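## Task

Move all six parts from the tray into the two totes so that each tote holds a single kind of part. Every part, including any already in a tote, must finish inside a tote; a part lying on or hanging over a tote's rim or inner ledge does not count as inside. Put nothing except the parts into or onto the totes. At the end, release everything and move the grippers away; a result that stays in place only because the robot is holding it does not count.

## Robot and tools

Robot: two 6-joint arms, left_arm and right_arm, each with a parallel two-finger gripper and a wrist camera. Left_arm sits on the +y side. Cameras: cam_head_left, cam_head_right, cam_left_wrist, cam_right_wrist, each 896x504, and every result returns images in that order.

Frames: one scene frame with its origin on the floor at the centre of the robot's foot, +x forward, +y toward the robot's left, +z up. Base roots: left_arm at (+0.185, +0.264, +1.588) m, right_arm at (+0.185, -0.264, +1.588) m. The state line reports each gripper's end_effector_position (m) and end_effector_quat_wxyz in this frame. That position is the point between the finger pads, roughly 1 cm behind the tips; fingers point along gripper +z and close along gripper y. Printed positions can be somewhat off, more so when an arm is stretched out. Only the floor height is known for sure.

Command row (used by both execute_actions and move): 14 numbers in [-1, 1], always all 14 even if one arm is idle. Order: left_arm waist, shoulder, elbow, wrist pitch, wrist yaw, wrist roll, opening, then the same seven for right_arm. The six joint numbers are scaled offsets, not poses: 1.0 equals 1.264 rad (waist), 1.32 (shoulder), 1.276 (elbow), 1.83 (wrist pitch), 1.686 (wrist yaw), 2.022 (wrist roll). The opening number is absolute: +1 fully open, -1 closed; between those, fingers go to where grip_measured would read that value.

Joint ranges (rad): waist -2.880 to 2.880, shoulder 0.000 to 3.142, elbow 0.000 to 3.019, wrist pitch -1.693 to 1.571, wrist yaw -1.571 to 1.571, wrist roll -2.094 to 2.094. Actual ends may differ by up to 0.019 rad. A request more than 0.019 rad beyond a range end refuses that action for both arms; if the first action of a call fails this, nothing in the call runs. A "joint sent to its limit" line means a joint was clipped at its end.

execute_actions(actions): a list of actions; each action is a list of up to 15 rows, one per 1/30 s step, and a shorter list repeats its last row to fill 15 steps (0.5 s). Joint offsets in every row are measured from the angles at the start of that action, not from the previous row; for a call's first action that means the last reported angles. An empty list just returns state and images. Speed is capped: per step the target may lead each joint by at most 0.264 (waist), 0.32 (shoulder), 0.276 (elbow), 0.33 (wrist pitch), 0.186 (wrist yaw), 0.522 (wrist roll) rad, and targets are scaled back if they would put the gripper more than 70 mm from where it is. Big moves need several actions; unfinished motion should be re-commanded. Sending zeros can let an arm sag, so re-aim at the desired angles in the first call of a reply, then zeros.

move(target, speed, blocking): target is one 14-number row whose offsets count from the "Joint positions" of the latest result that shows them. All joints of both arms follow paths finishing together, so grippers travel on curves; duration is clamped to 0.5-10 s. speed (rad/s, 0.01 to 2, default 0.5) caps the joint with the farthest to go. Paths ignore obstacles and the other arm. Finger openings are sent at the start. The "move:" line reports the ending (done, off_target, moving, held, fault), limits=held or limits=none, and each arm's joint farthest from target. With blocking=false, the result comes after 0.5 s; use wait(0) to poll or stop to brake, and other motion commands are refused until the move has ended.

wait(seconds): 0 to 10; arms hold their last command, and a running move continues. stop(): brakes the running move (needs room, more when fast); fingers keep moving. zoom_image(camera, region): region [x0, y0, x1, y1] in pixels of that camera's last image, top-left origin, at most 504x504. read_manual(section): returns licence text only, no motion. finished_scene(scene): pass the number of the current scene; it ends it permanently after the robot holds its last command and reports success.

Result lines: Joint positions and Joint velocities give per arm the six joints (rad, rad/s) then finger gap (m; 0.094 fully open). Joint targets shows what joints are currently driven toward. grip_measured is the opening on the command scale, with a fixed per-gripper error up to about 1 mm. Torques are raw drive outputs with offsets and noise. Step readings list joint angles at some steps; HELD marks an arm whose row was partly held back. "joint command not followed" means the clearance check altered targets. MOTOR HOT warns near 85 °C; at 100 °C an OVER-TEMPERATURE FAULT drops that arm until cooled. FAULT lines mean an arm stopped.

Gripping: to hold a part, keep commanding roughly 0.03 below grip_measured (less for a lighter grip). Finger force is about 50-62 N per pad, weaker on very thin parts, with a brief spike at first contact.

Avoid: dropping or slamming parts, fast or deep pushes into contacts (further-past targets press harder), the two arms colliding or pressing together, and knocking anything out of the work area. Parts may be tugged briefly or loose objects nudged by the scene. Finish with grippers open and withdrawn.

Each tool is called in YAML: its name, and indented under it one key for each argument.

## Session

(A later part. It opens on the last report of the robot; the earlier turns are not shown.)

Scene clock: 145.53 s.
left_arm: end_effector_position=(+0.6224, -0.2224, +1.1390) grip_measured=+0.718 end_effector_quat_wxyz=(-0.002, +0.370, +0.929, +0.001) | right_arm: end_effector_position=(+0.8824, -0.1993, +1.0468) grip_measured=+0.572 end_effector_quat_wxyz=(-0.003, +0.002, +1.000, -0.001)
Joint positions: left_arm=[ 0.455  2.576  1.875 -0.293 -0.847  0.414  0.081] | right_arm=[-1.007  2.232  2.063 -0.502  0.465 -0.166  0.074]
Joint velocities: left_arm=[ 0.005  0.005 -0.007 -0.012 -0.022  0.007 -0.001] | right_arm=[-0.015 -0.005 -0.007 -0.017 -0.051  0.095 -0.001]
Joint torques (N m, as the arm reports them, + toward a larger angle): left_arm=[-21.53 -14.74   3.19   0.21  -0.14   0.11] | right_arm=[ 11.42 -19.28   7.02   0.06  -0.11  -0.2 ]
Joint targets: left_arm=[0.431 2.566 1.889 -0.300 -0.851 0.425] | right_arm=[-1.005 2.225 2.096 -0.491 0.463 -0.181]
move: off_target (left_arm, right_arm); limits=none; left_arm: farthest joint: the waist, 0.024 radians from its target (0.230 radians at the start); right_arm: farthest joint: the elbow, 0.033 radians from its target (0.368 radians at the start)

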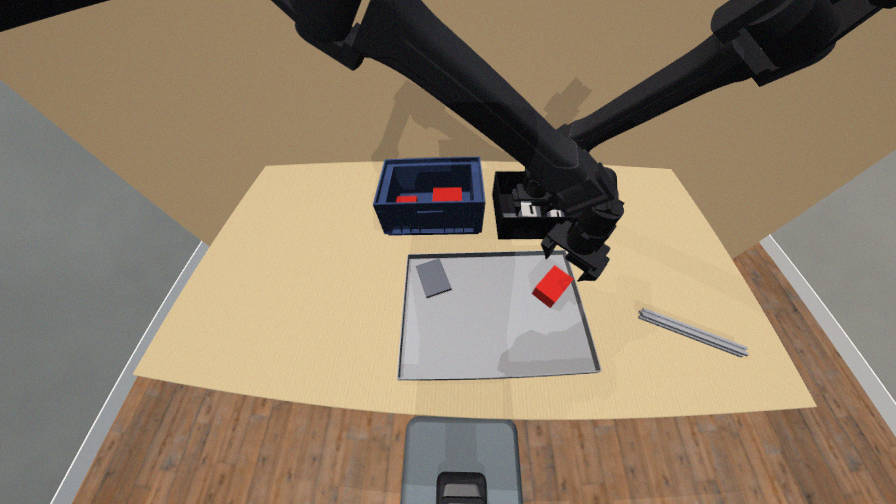

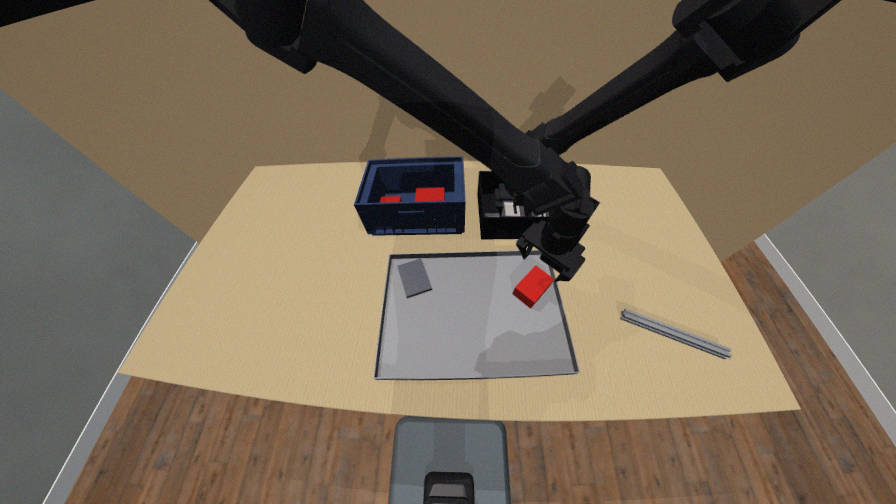

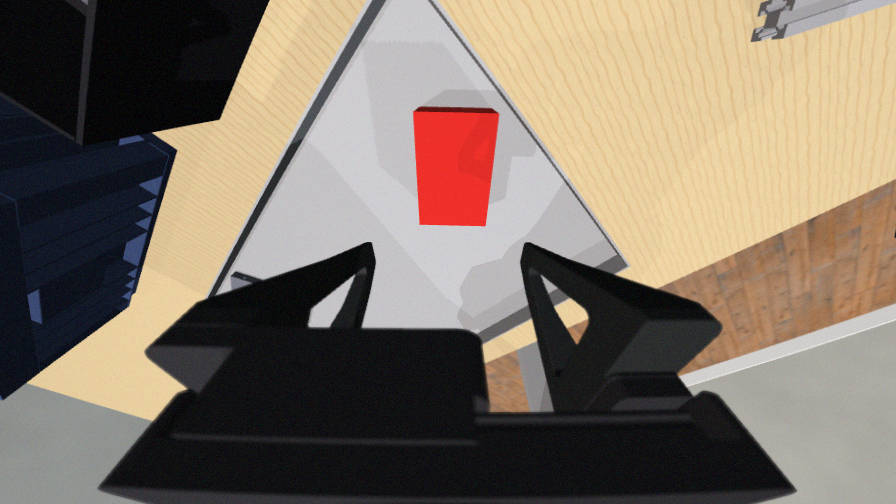

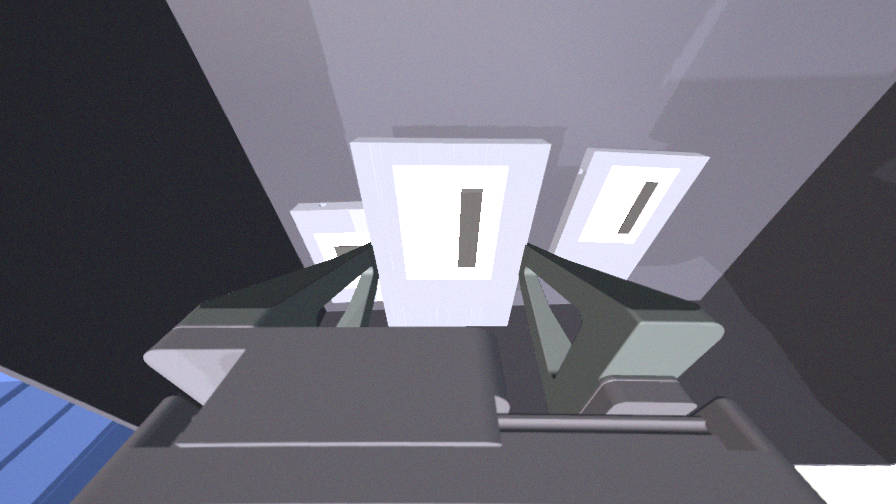

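move:
  target: [0.0522,0.11,0.159,0.0131,0.0225,0.05,0.72,-0.0115,0.0348,0.0603,0.0077,-0.0071,-0.0109,0.52]
  speed: 0.17

Scene clock: 150.63 s.
left_arm: end_effector_position=(+0.6262, -0.2319, +1.0769) grip_measured=+0.718 end_effector_quat_wxyz=(+0.001, +0.377, +0.926, -0.000) | right_arm: end_effector_position=(+0.8856, -0.1968, +1.0357) grip_measured=+0.572 end_effector_quat_wxyz=(+0.001, +0.002, +1.000, +0.001)
Joint positions: left_arm=[ 0.511  2.718  2.063 -0.279 -0.813  0.505  0.081] | right_arm=[-1.011  2.265  2.106 -0.502  0.455 -0.173  0.074]
Joint velocities: left_arm=[-0.024 -0.024 -0.007 -0.017 -0.051  0.007 -0.001] | right_arm=[-0.005 -0.005 -0.007  0.007 -0.007  0.007  0.001]
Joint torques (N m, as the arm reports them, + toward a larger angle): left_arm=[-18.83 -13.66   3.23   0.79   0.14   0.12] | right_arm=[ 10.37 -17.59   7.14   0.17  -0.15  -0.21]
Joint targets: left_arm=[0.521 2.721 2.078 -0.269 -0.809 0.515] | right_arm=[-1.022 2.278 2.140 -0.488 0.453 -0.188]
move: off_target (right_arm); limits=none; left_arm: farthest joint: the elbow, 0.015 radians from its target (0.203 radians at the start); right_arm: farthest joint: the elbow, 0.034 radians from its target (0.077 radians at the start)

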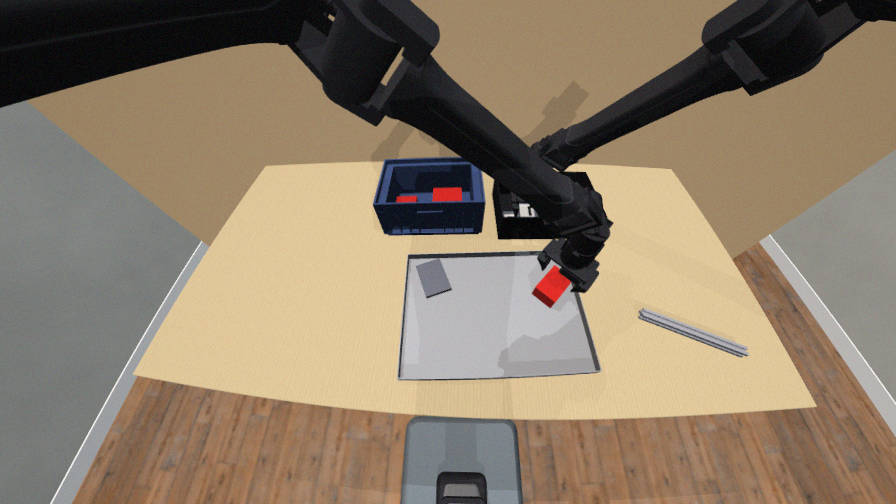

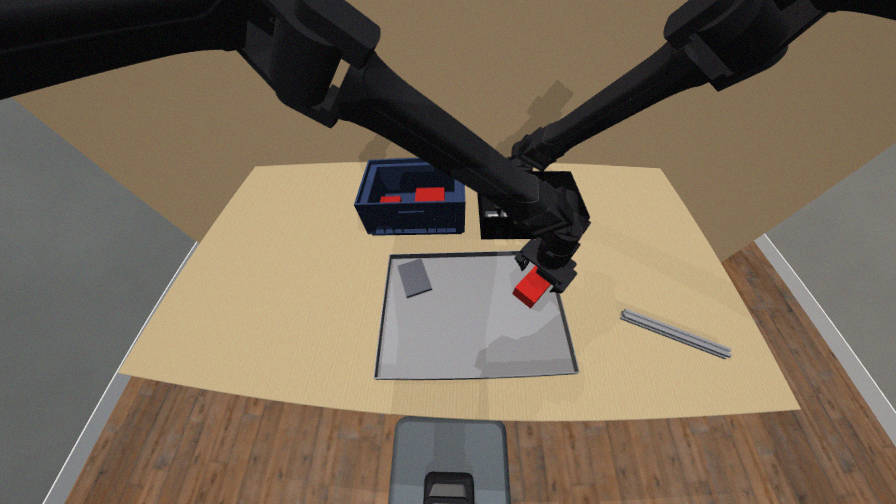

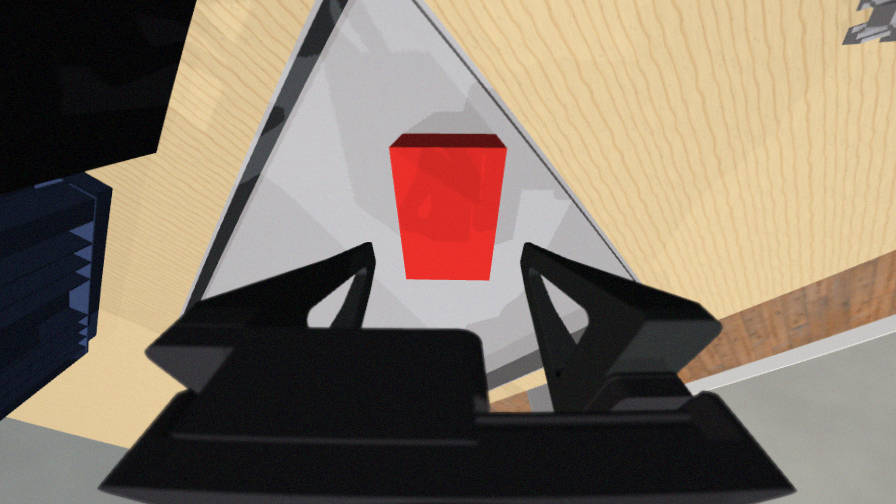

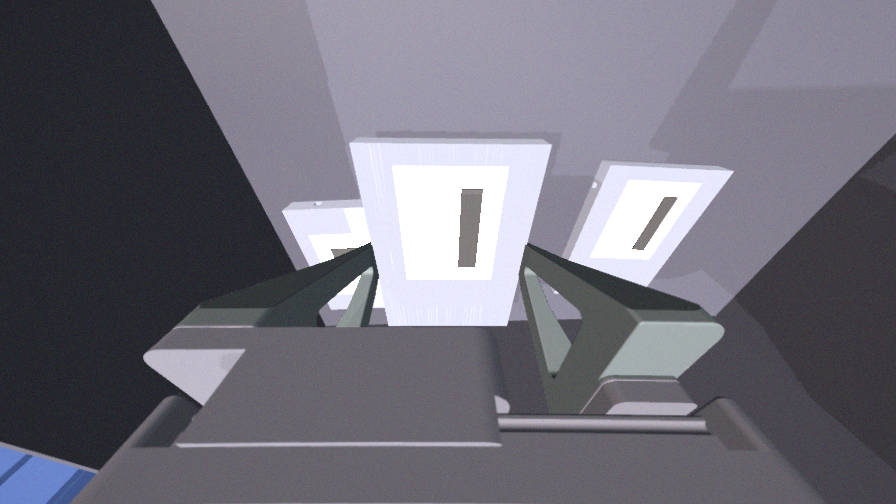

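move:
  target: [0.0439,0.0833,0.1309,-0.0082,0.0184,0.0292,0.72,0.004,-0.0167,0.0235,0.0,0.0,0.0,0.9]
  speed: 0.13

Scene clock: 152.97 s.
left_arm: end_effector_position=(+0.6280, -0.2313, +1.0305) grip_measured=+0.718 end_effector_quat_wxyz=(+0.001, +0.375, +0.927, +0.000) | right_arm: end_effector_position=(+0.8856, -0.1969, +1.0357) grip_measured=+0.898 end_effector_quat_wxyz=(+0.001, +0.002, +1.000, +0.001)
Joint positions: left_arm=[ 0.556  2.824  2.215 -0.286 -0.786  0.553  0.081] | right_arm=[-1.011  2.265  2.106 -0.502  0.456 -0.173  0.089]
Joint velocities: left_arm=[-0.005 -0.015 -0.012  0.002  0.007 -0.066  0.   ] | right_arm=[-0.005 -0.015 -0.007 -0.007 -0.022  0.007  0.001]
Joint torques (N m, as the arm reports them, + toward a larger angle): left_arm=[-18.49 -13.13   3.53   0.14   0.13   0.12] | right_arm=[ 11.84 -20.35   6.78  -0.29  -0.02  -0.07]
Joint targets: left_arm=[0.567 2.828 2.230 -0.294 -0.782 0.564] | right_arm=[-1.006 2.243 2.136 -0.502 0.456 -0.173]
move: off_target (right_arm); limits=none; left_arm: farthest joint: the elbow, 0.015 radians from its target (0.167 radians at the start); right_arm: farthest joint: the elbow, 0.030 radians from its target (0.030 radians at the start)

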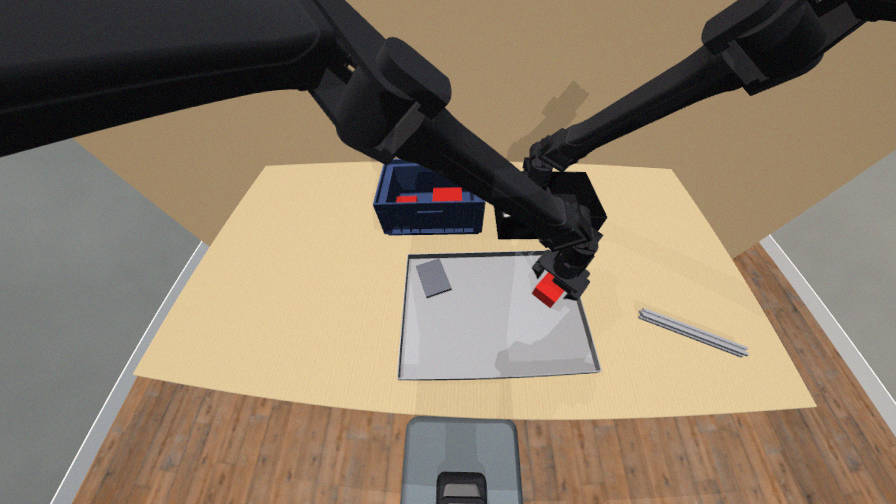

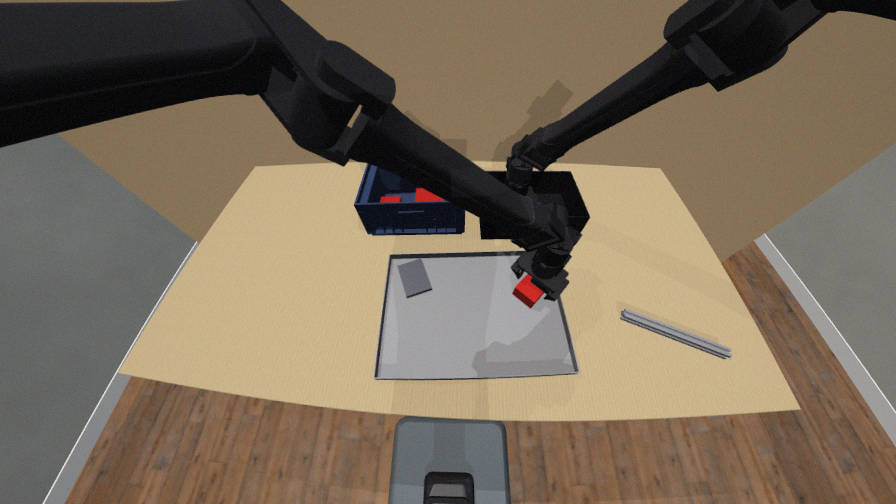

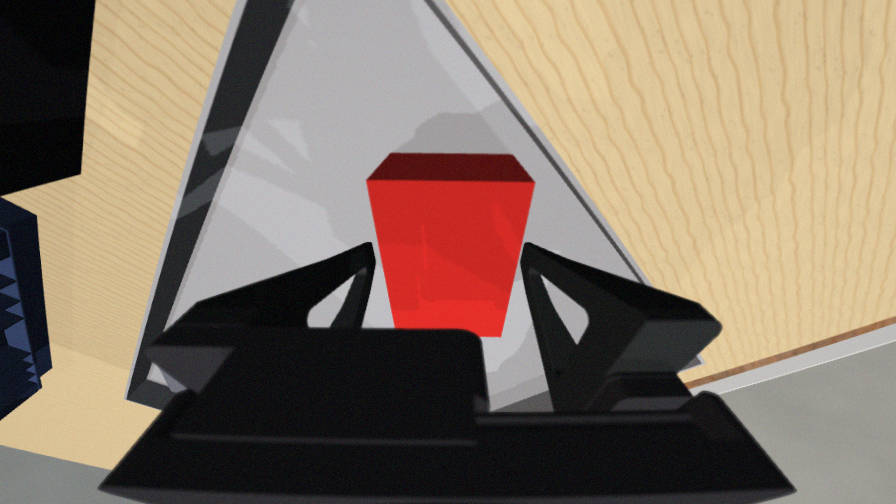

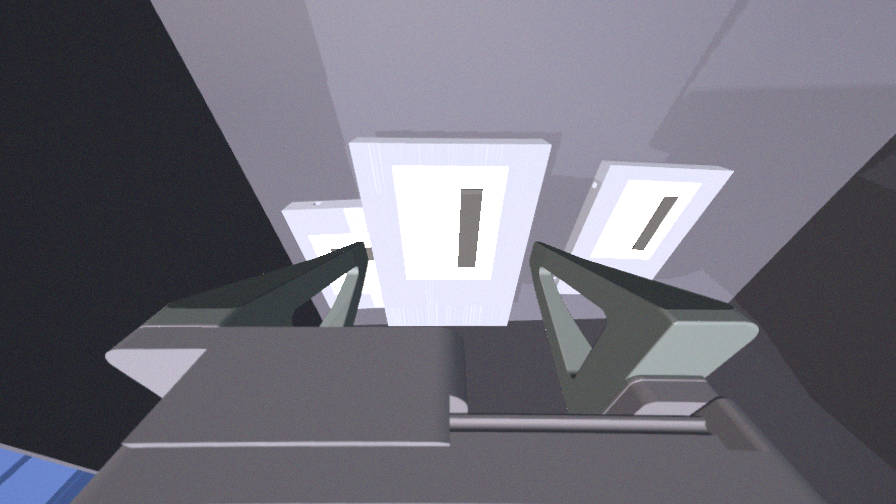

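execute_actions:
  actions:
    - [[0.0087,0.003,0.0118,-0.0044,0.0024,0.0054,0.64,0.006,-0.019,0.0235,0,0,0,0.9],[0.0087,0.003,0.0118,-0.0044,0.0024,0.0054,0.57,0.008,-0.022,0.022,0,0,0,0.9],[0.0087,0.003,0.0118,-0.0044,0.0024,0.0054,0.5,0.010,-0.025,0.020,0,0.001,0,0.9],[0.0087,0.003,0.0118,-0.0044,0.0024,0.0054,0.44,0.011,-0.028,0.017,0,0.002,0,0.9],[0.0087,0.003,0.0118,-0.0044,0.0024,0.0054,0.39,0.012,-0.031,0.014,0,0.003,0,0.9],[0.0087,0.003,0.0118,-0.0044,0.0024,0.0054,0.35,0.013,-0.034,0.011,0,0.003,0,0.9],[0.0087,0.003,0.0118,-0.0044,0.0024,0.0054,0.32,0.014,-0.037,0.008,0,0.004,0,0.9],[0.0087,0.003,0.0118,-0.0044,0.0024,0.0054,0.29,0.015,-0.040,0.005,0,0.004,0,0.9],[0.0087,0.003,0.0118,-0.0044,0.0024,0.0054,0.26,0.016,-0.043,0.002,0,0.005,0,0.9],[0.0087,0.003,0.0118,-0.0044,0.0024,0.0054,0.23,0.017,-0.046,-0.001,0,0.005,0,0.9],[0.0087,0.003,0.0118,-0.0044,0.0024,0.0054,0.2,0.018,-0.049,-0.005,0,0.006,0,0.9],[0.0087,0.003,0.0118,-0.0044,0.0024,0.0054,0.18,0.019,-0.052,-0.010,0,0.006,0,0.9],[0.0087,0.003,0.0118,-0.0044,0.0024,0.0054,0.16,0.020,-0.054,-0.015,0,0.007,0,0.9],[0.0087,0.003,0.0118,-0.0044,0.0024,0.0054,0.15,0.021,-0.056,-0.021,0,0.007,0,0.9],[0.0087,0.003,0.0118,-0.0044,0.0024,0.0054,0.15,0.022,-0.058,-0.027,0,0.008,0,0.9]]

Scene clock: 154.67 s.
left_arm: end_effector_position=(+0.6277, -0.2316, +1.0304) grip_measured=+0.263 end_effector_quat_wxyz=(+0.001, +0.376, +0.927, -0.000) | right_arm: end_effector_position=(+0.9002, -0.2075, +1.0542) grip_measured=+0.899 end_effector_quat_wxyz=(+0.012, +0.006, +1.000, -0.005)
Joint positions: left_arm=[ 0.556  2.824  2.215 -0.286 -0.785  0.554  0.059] | right_arm=[-1.008  2.226  2.09  -0.502  0.466 -0.173  0.089]
Joint velocities: left_arm=[-0.005  0.005  0.007  0.012  0.037  0.051 -0.   ] | right_arm=[ 0.024 -0.21  -0.154 -0.012  0.037  0.022  0.001]
Joint torques (N m, as the arm reports them, + toward a larger angle): left_arm=[-18.81 -13.17   3.42   0.21   0.11   0.13] | right_arm=[ 13.35 -20.64   3.66  -0.22   0.1   -0.06]
Joint targets: left_arm=[0.567 2.828 2.230 -0.294 -0.782 0.564] | right_arm=[-0.983 2.189 2.071 -0.502 0.469 -0.173]
Step readings (joint positions):
0: left_arm=[0.556 2.824 2.215 -0.286 -0.786 0.553] | right_arm=[-1.011 2.265 2.106 -0.502 0.456 -0.173]
1: left_arm=[0.556 2.824 2.215 -0.286 -0.786 0.553] | right_arm=[-1.011 2.265 2.106 -0.502 0.456 -0.173]
2: left_arm=[0.556 2.824 2.215 -0.286 -0.786 0.553] | right_arm=[-1.011 2.265 2.106 -0.502 0.456 -0.173]
4: left_arm=[0.556 2.824 2.215 -0.286 -0.786 0.553] | right_arm=[-1.011 2.265 2.106 -0.502 0.456 -0.173]
8: left_arm=[0.556 2.824 2.215 -0.286 -0.786 0.554] | right_arm=[-1.011 2.260 2.106 -0.502 0.460 -0.173]
15: Joint positions above

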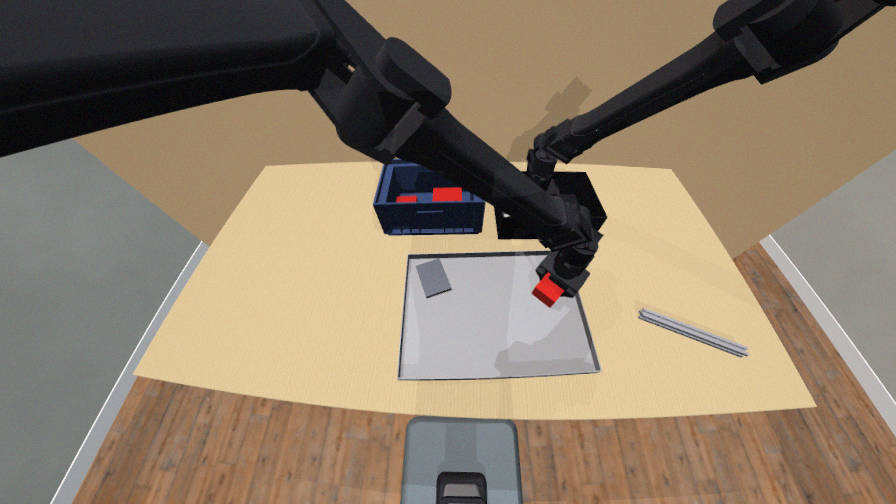

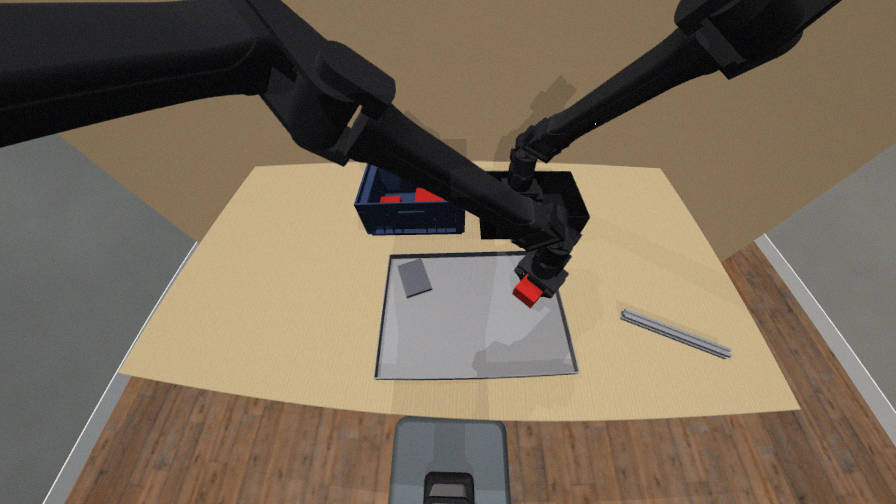

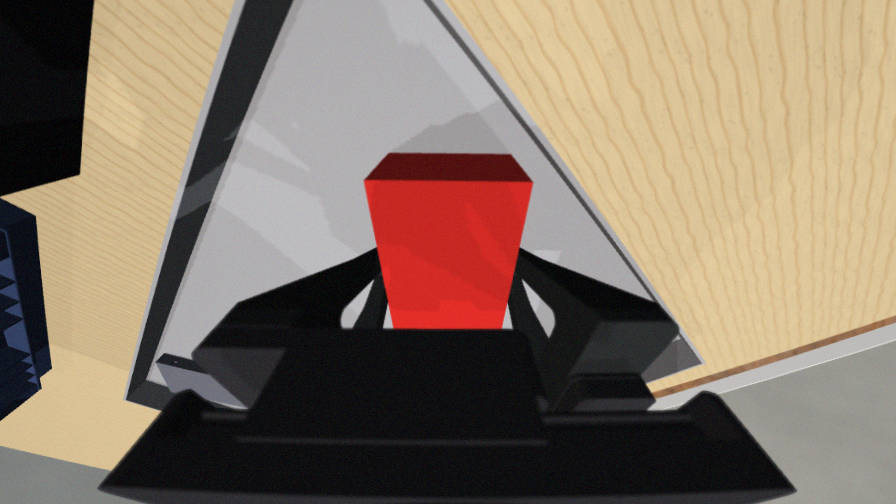

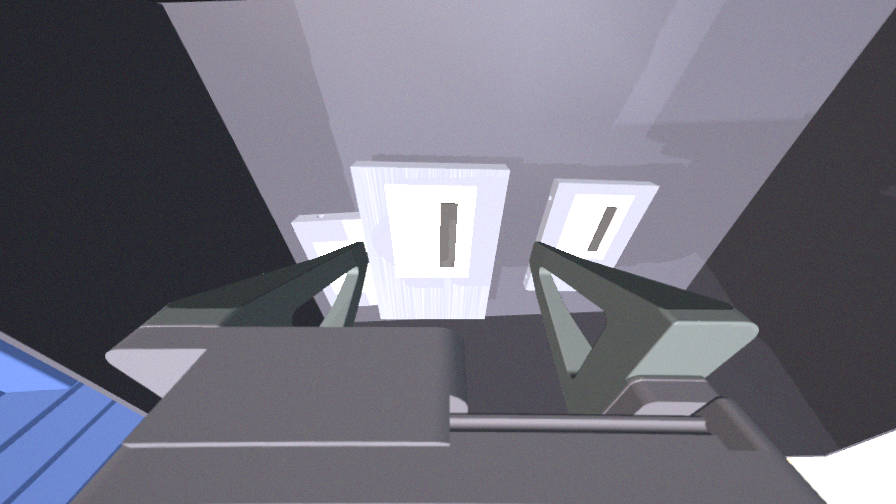

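move:
  target: [-0.03,-0.529,-0.6035,0.0426,-0.0077,0.272,0.2,-0.0127,-0.393,-0.3856,-0.007,-0.0083,-0.015,0.9]
  speed: 0.6

Scene clock: 160.03 s.
left_arm: end_effector_position=(+0.6815, -0.0628, +1.2057) grip_measured=+0.263 end_effector_quat_wxyz=(-0.004, +0.612, +0.790, +0.003) | right_arm: end_effector_position=(+0.8760, -0.2954, +1.2260) grip_measured=+0.899 end_effector_quat_wxyz=(+0.015, +0.003, +1.000, -0.004)
Joint positions: left_arm=[ 0.555  2.135  1.444 -0.216 -0.795  1.093  0.059] | right_arm=[-1.018  1.722  1.603 -0.508  0.454 -0.188  0.089]
Joint velocities: left_arm=[-0.005  0.005 -0.007  0.027  0.037 -0.007 -0.   ] | right_arm=[-0.005  0.005  0.017 -0.022 -0.007 -0.007 -0.   ]
Joint torques (N m, as the arm reports them, + toward a larger angle): left_arm=[-18.62 -14.6    1.36   0.67  -0.08   0.12] | right_arm=[  7.55 -19.73   4.04  -0.43  -0.13  -0.2 ]
Joint targets: left_arm=[0.518 2.126 1.444 -0.208 -0.798 1.104] | right_arm=[-1.025 1.707 1.597 -0.515 0.452 -0.203]
move: off_target (left_arm); limits=none; left_arm: farthest joint: the waist, 0.037 radians from its target (0.038 radians at the start); right_arm: farthest joint: the wrist roll, 0.016 radians from its target (0.031 radians at the start)

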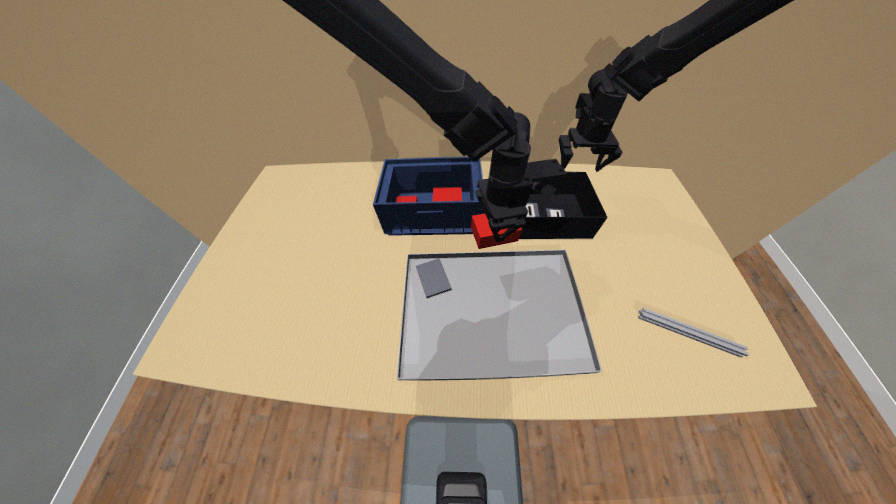

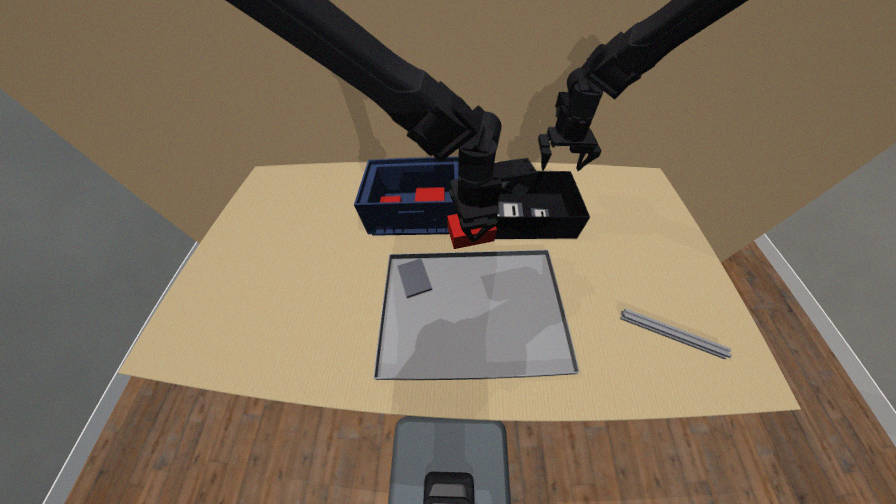

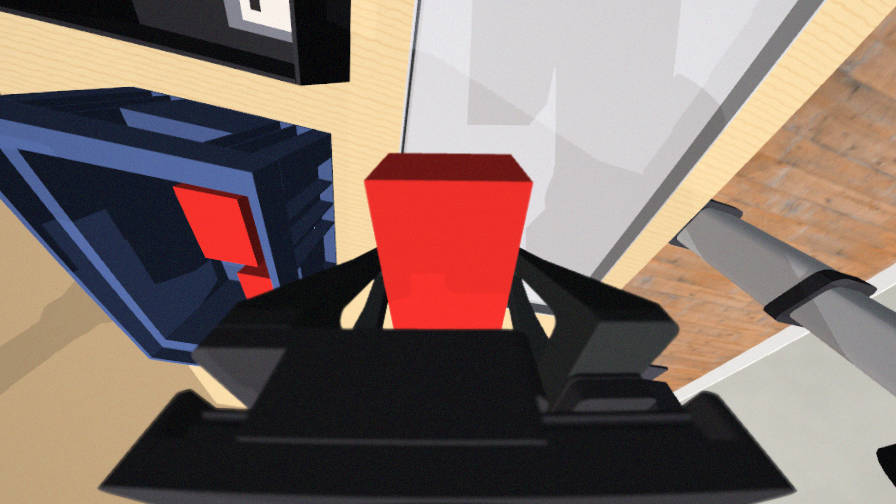

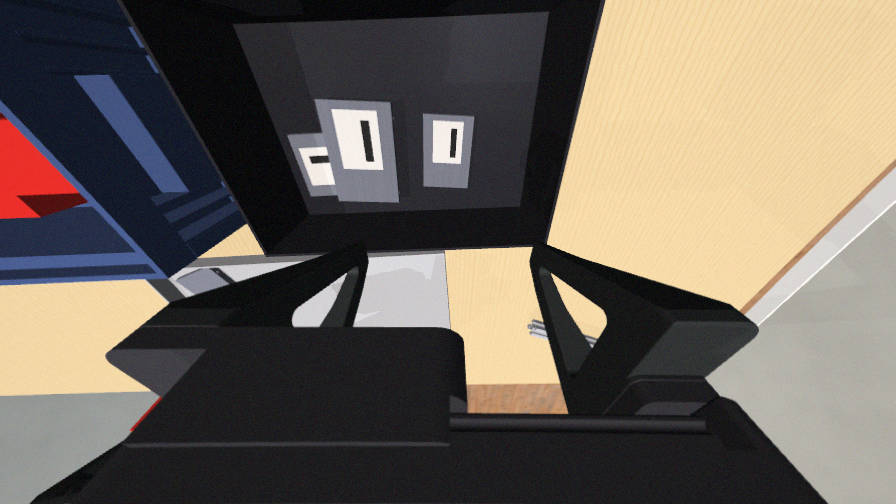

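move:
  target: [0.228,-0.155,0.3025,-0.2104,0.1257,0.2656,0.2,0.1163,0.0417,-0.595,0.3964,0.0605,-0.03,0.9]
  speed: 0.7

Scene clock: 162.97 s.
left_arm: end_effector_position=(+0.8941, +0.1652, +1.2010) grip_measured=+0.263 end_effector_quat_wxyz=(-0.004, +0.705, +0.710, +0.001) | right_arm: end_effector_position=(+0.5806, -0.1594, +1.1997) grip_measured=+0.899 end_effector_quat_wxyz=(-0.010, -0.083, +0.997, +0.004)
Joint positions: left_arm=[ 0.854  1.947  1.811 -0.592 -0.587  1.619  0.059] | right_arm=[-0.881  1.781  0.841  0.206  0.554 -0.233  0.089]
Joint velocities: left_arm=[ 0.005  0.005  0.007  0.002 -0.051  0.081 -0.   ] | right_arm=[-0.005 -0.005  0.007 -0.002 -0.081 -0.007 -0.   ]
Joint torques (N m, as the arm reports them, + toward a larger angle): left_arm=[-12.82 -21.51   6.34   0.15   0.12   0.06] | right_arm=[  8.87 -11.31  -1.05   0.03   0.08  -0.21]
Joint targets: left_arm=[0.844 1.931 1.830 -0.601 -0.583 1.630] | right_arm=[-0.871 1.777 0.844 0.217 0.556 -0.248]
move: done; limits=none; left_arm: farthest joint: the elbow, 0.019 radians from its target (0.386 radians at the start); right_arm: farthest joint: the wrist roll, 0.016 radians from its target (0.061 radians at the start)

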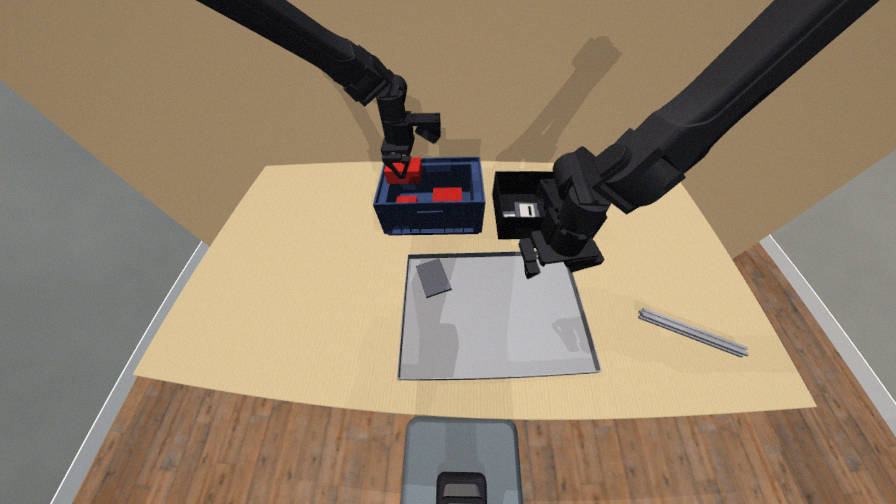

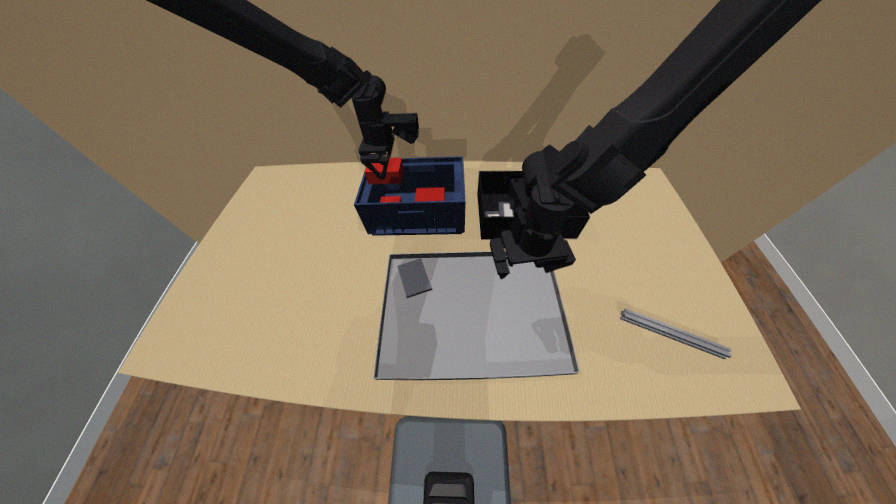

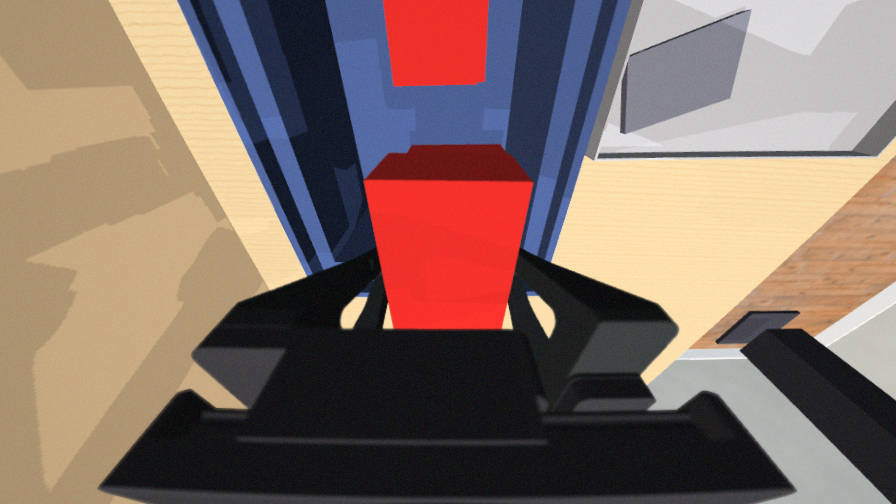

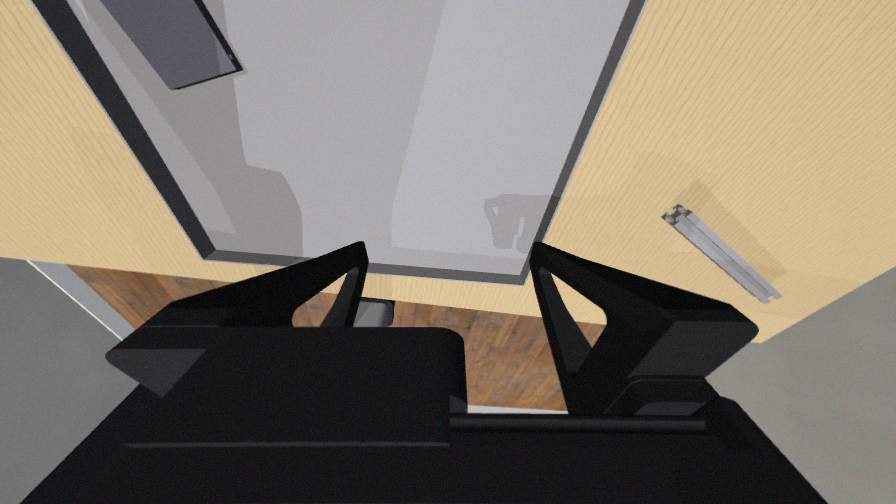

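move:
  target: [0.0506,0.163,0.193,0.024,0.0338,0.032,0.2,0.2215,0.391,0.558,-0.17,0.1163,0.0282,0.9]
  speed: 0.45

Scene clock: 171.23 s.
left_arm: end_effector_position=(+0.8999, +0.1532, +1.1064) grip_measured=+0.263 end_effector_quat_wxyz=(-0.000, +0.707, +0.707, -0.001) | right_arm: end_effector_position=(+0.6632, +0.0802, +1.1321) grip_measured=+0.899 end_effector_quat_wxyz=(+0.002, -0.172, +0.985, +0.001)
Joint positions: left_arm=[ 0.913  2.168  2.027 -0.559 -0.534  1.673  0.059] | right_arm=[-0.613  2.298  1.543 -0.097  0.748 -0.192  0.089]
Joint velocities: left_arm=[-0.005 -0.005 -0.007  0.002 -0.007  0.095 -0.001] | right_arm=[ 0.005 -0.005  0.012 -0.002 -0.11   0.022  0.   ]
Joint torques (N m, as the arm reports them, + toward a larger angle): left_arm=[-12.46 -21.22   7.2    0.79   0.2    0.17] | right_arm=[ 16.8  -12.76   1.83  -0.59   0.08   0.09]
Joint targets: left_arm=[0.918 2.161 2.057 -0.548 -0.530 1.684] | right_arm=[-0.601 2.297 1.553 -0.105 0.750 -0.176]
move: off_target (left_arm); limits=none; left_arm: farthest joint: the elbow, 0.030 radians from its target (0.246 radians at the start); right_arm: farthest joint: the wrist roll, 0.016 radians from its target (0.057 radians at the start)

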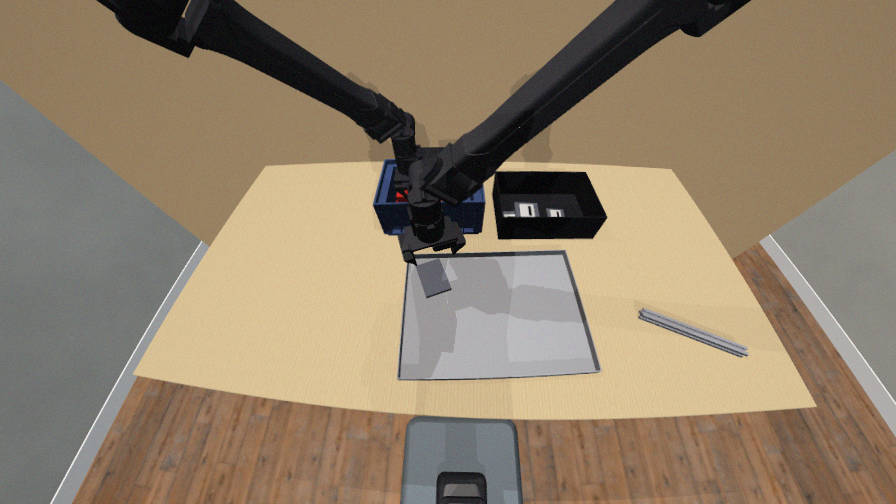

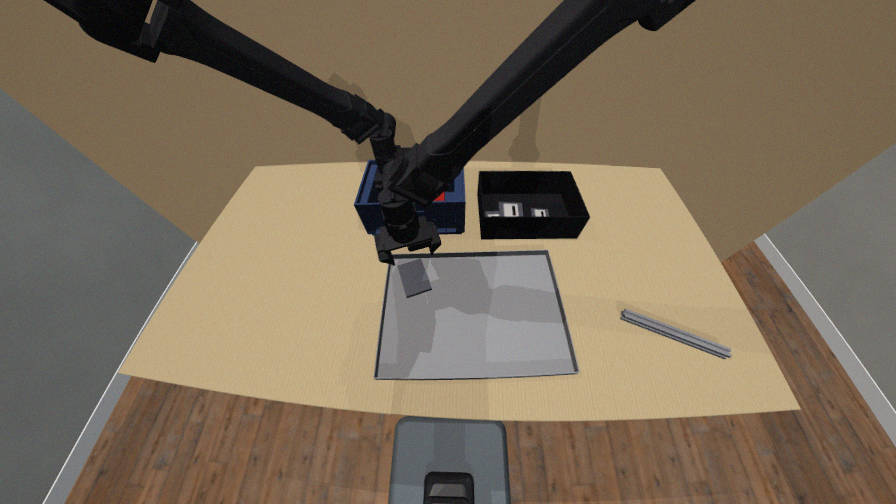

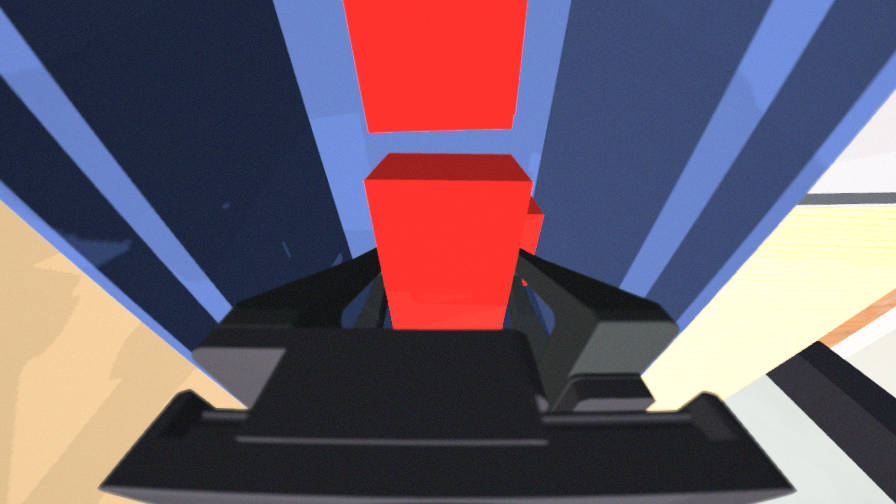

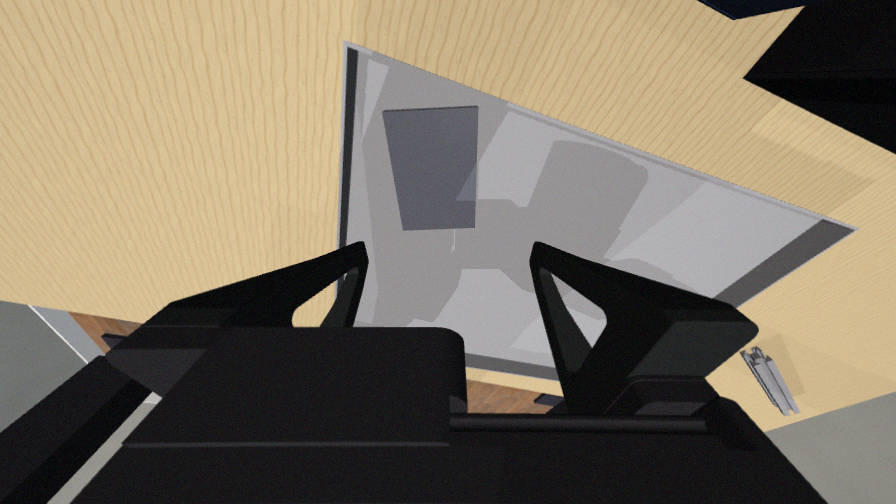

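move:
  target: [0.0222,0.019,0.051,0.0071,0.0113,0.0129,0.2,-0.0522,0.1235,0.1466,0.017,-0.025,-0.0544,0.82]
  speed: 0.17

Scene clock: 175.10 s.
left_arm: end_effector_position=(+0.9032, +0.1631, +1.0919) grip_measured=+0.263 end_effector_quat_wxyz=(+0.001, +0.706, +0.708, +0.002) | right_arm: end_effector_position=(+0.6622, +0.0878, +1.0594) grip_measured=+0.821 end_effector_quat_wxyz=(+0.001, -0.189, +0.982, -0.001)
Joint positions: left_arm=[ 0.934  2.195  2.064 -0.556 -0.519  1.689  0.059] | right_arm=[-0.676  2.456  1.719 -0.076  0.708 -0.286  0.086]
Joint velocities: left_arm=[-0.005 -0.005 -0.017  0.002 -0.007  0.037  0.001] | right_arm=[-0.005 -0.005  0.002 -0.032 -0.007 -0.037 -0.001]
Joint torques (N m, as the arm reports them, + toward a larger angle): left_arm=[-11.96 -21.24   7.21   0.82   0.19   0.13] | right_arm=[ 15.75 -12.23   1.8    0.04  -0.13  -0.2 ]
Joint targets: left_arm=[0.941 2.193 2.093 -0.546 -0.515 1.699] | right_arm=[-0.679 2.460 1.730 -0.066 0.706 -0.302]
move: off_target (left_arm); limits=none; left_arm: farthest joint: the elbow, 0.028 radians from its target (0.064 radians at the start); right_arm: farthest joint: the wrist roll, 0.016 radians from its target (0.111 radians at the start)

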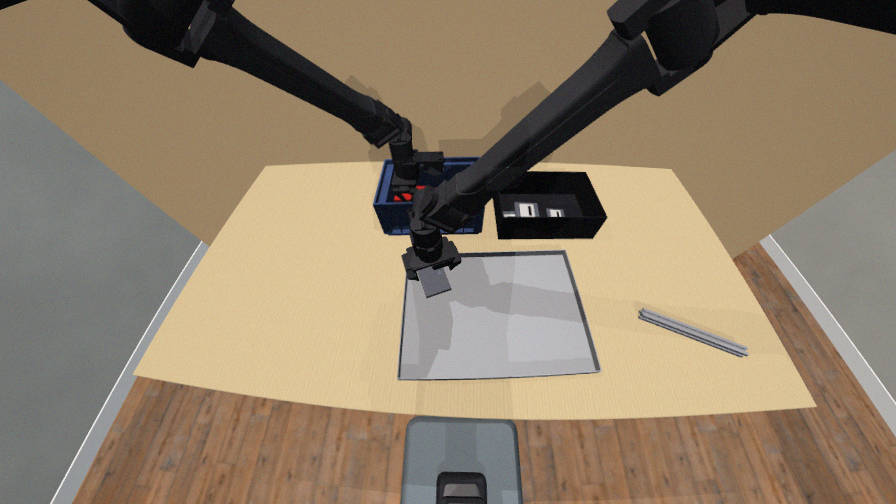

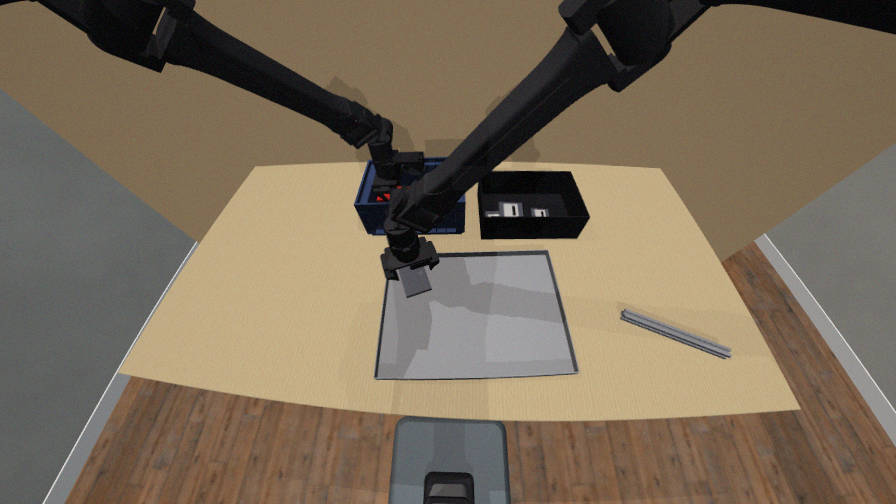

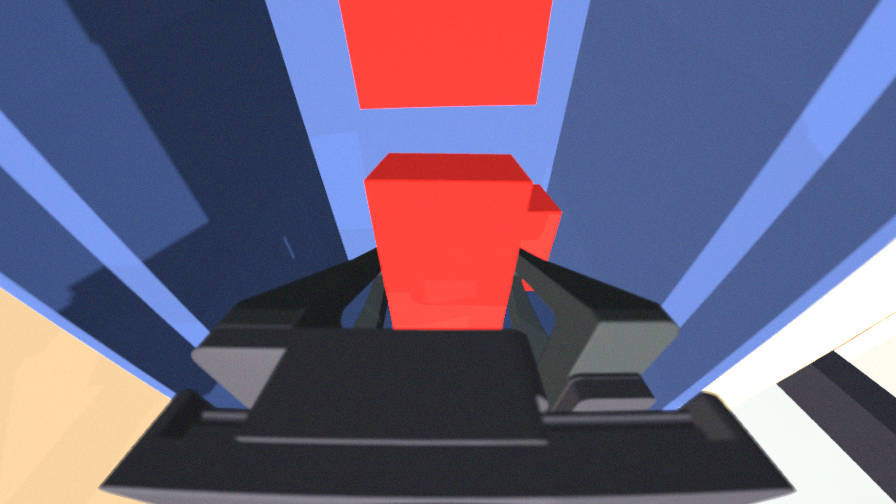

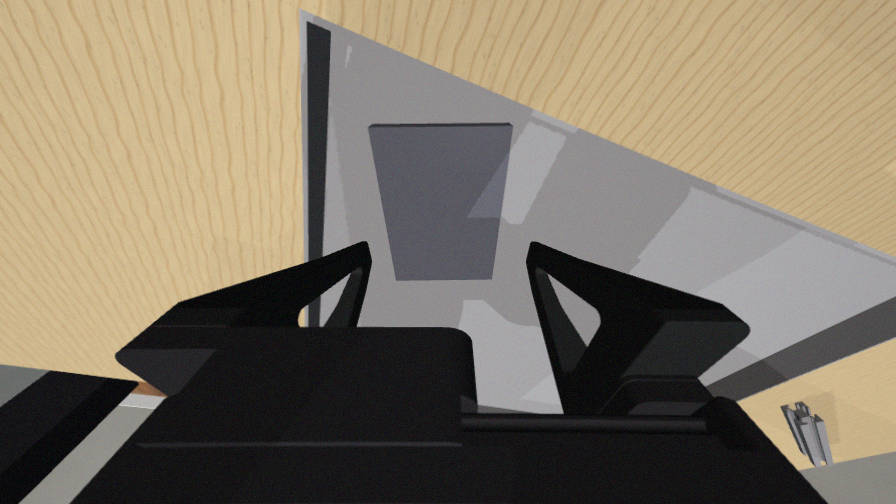

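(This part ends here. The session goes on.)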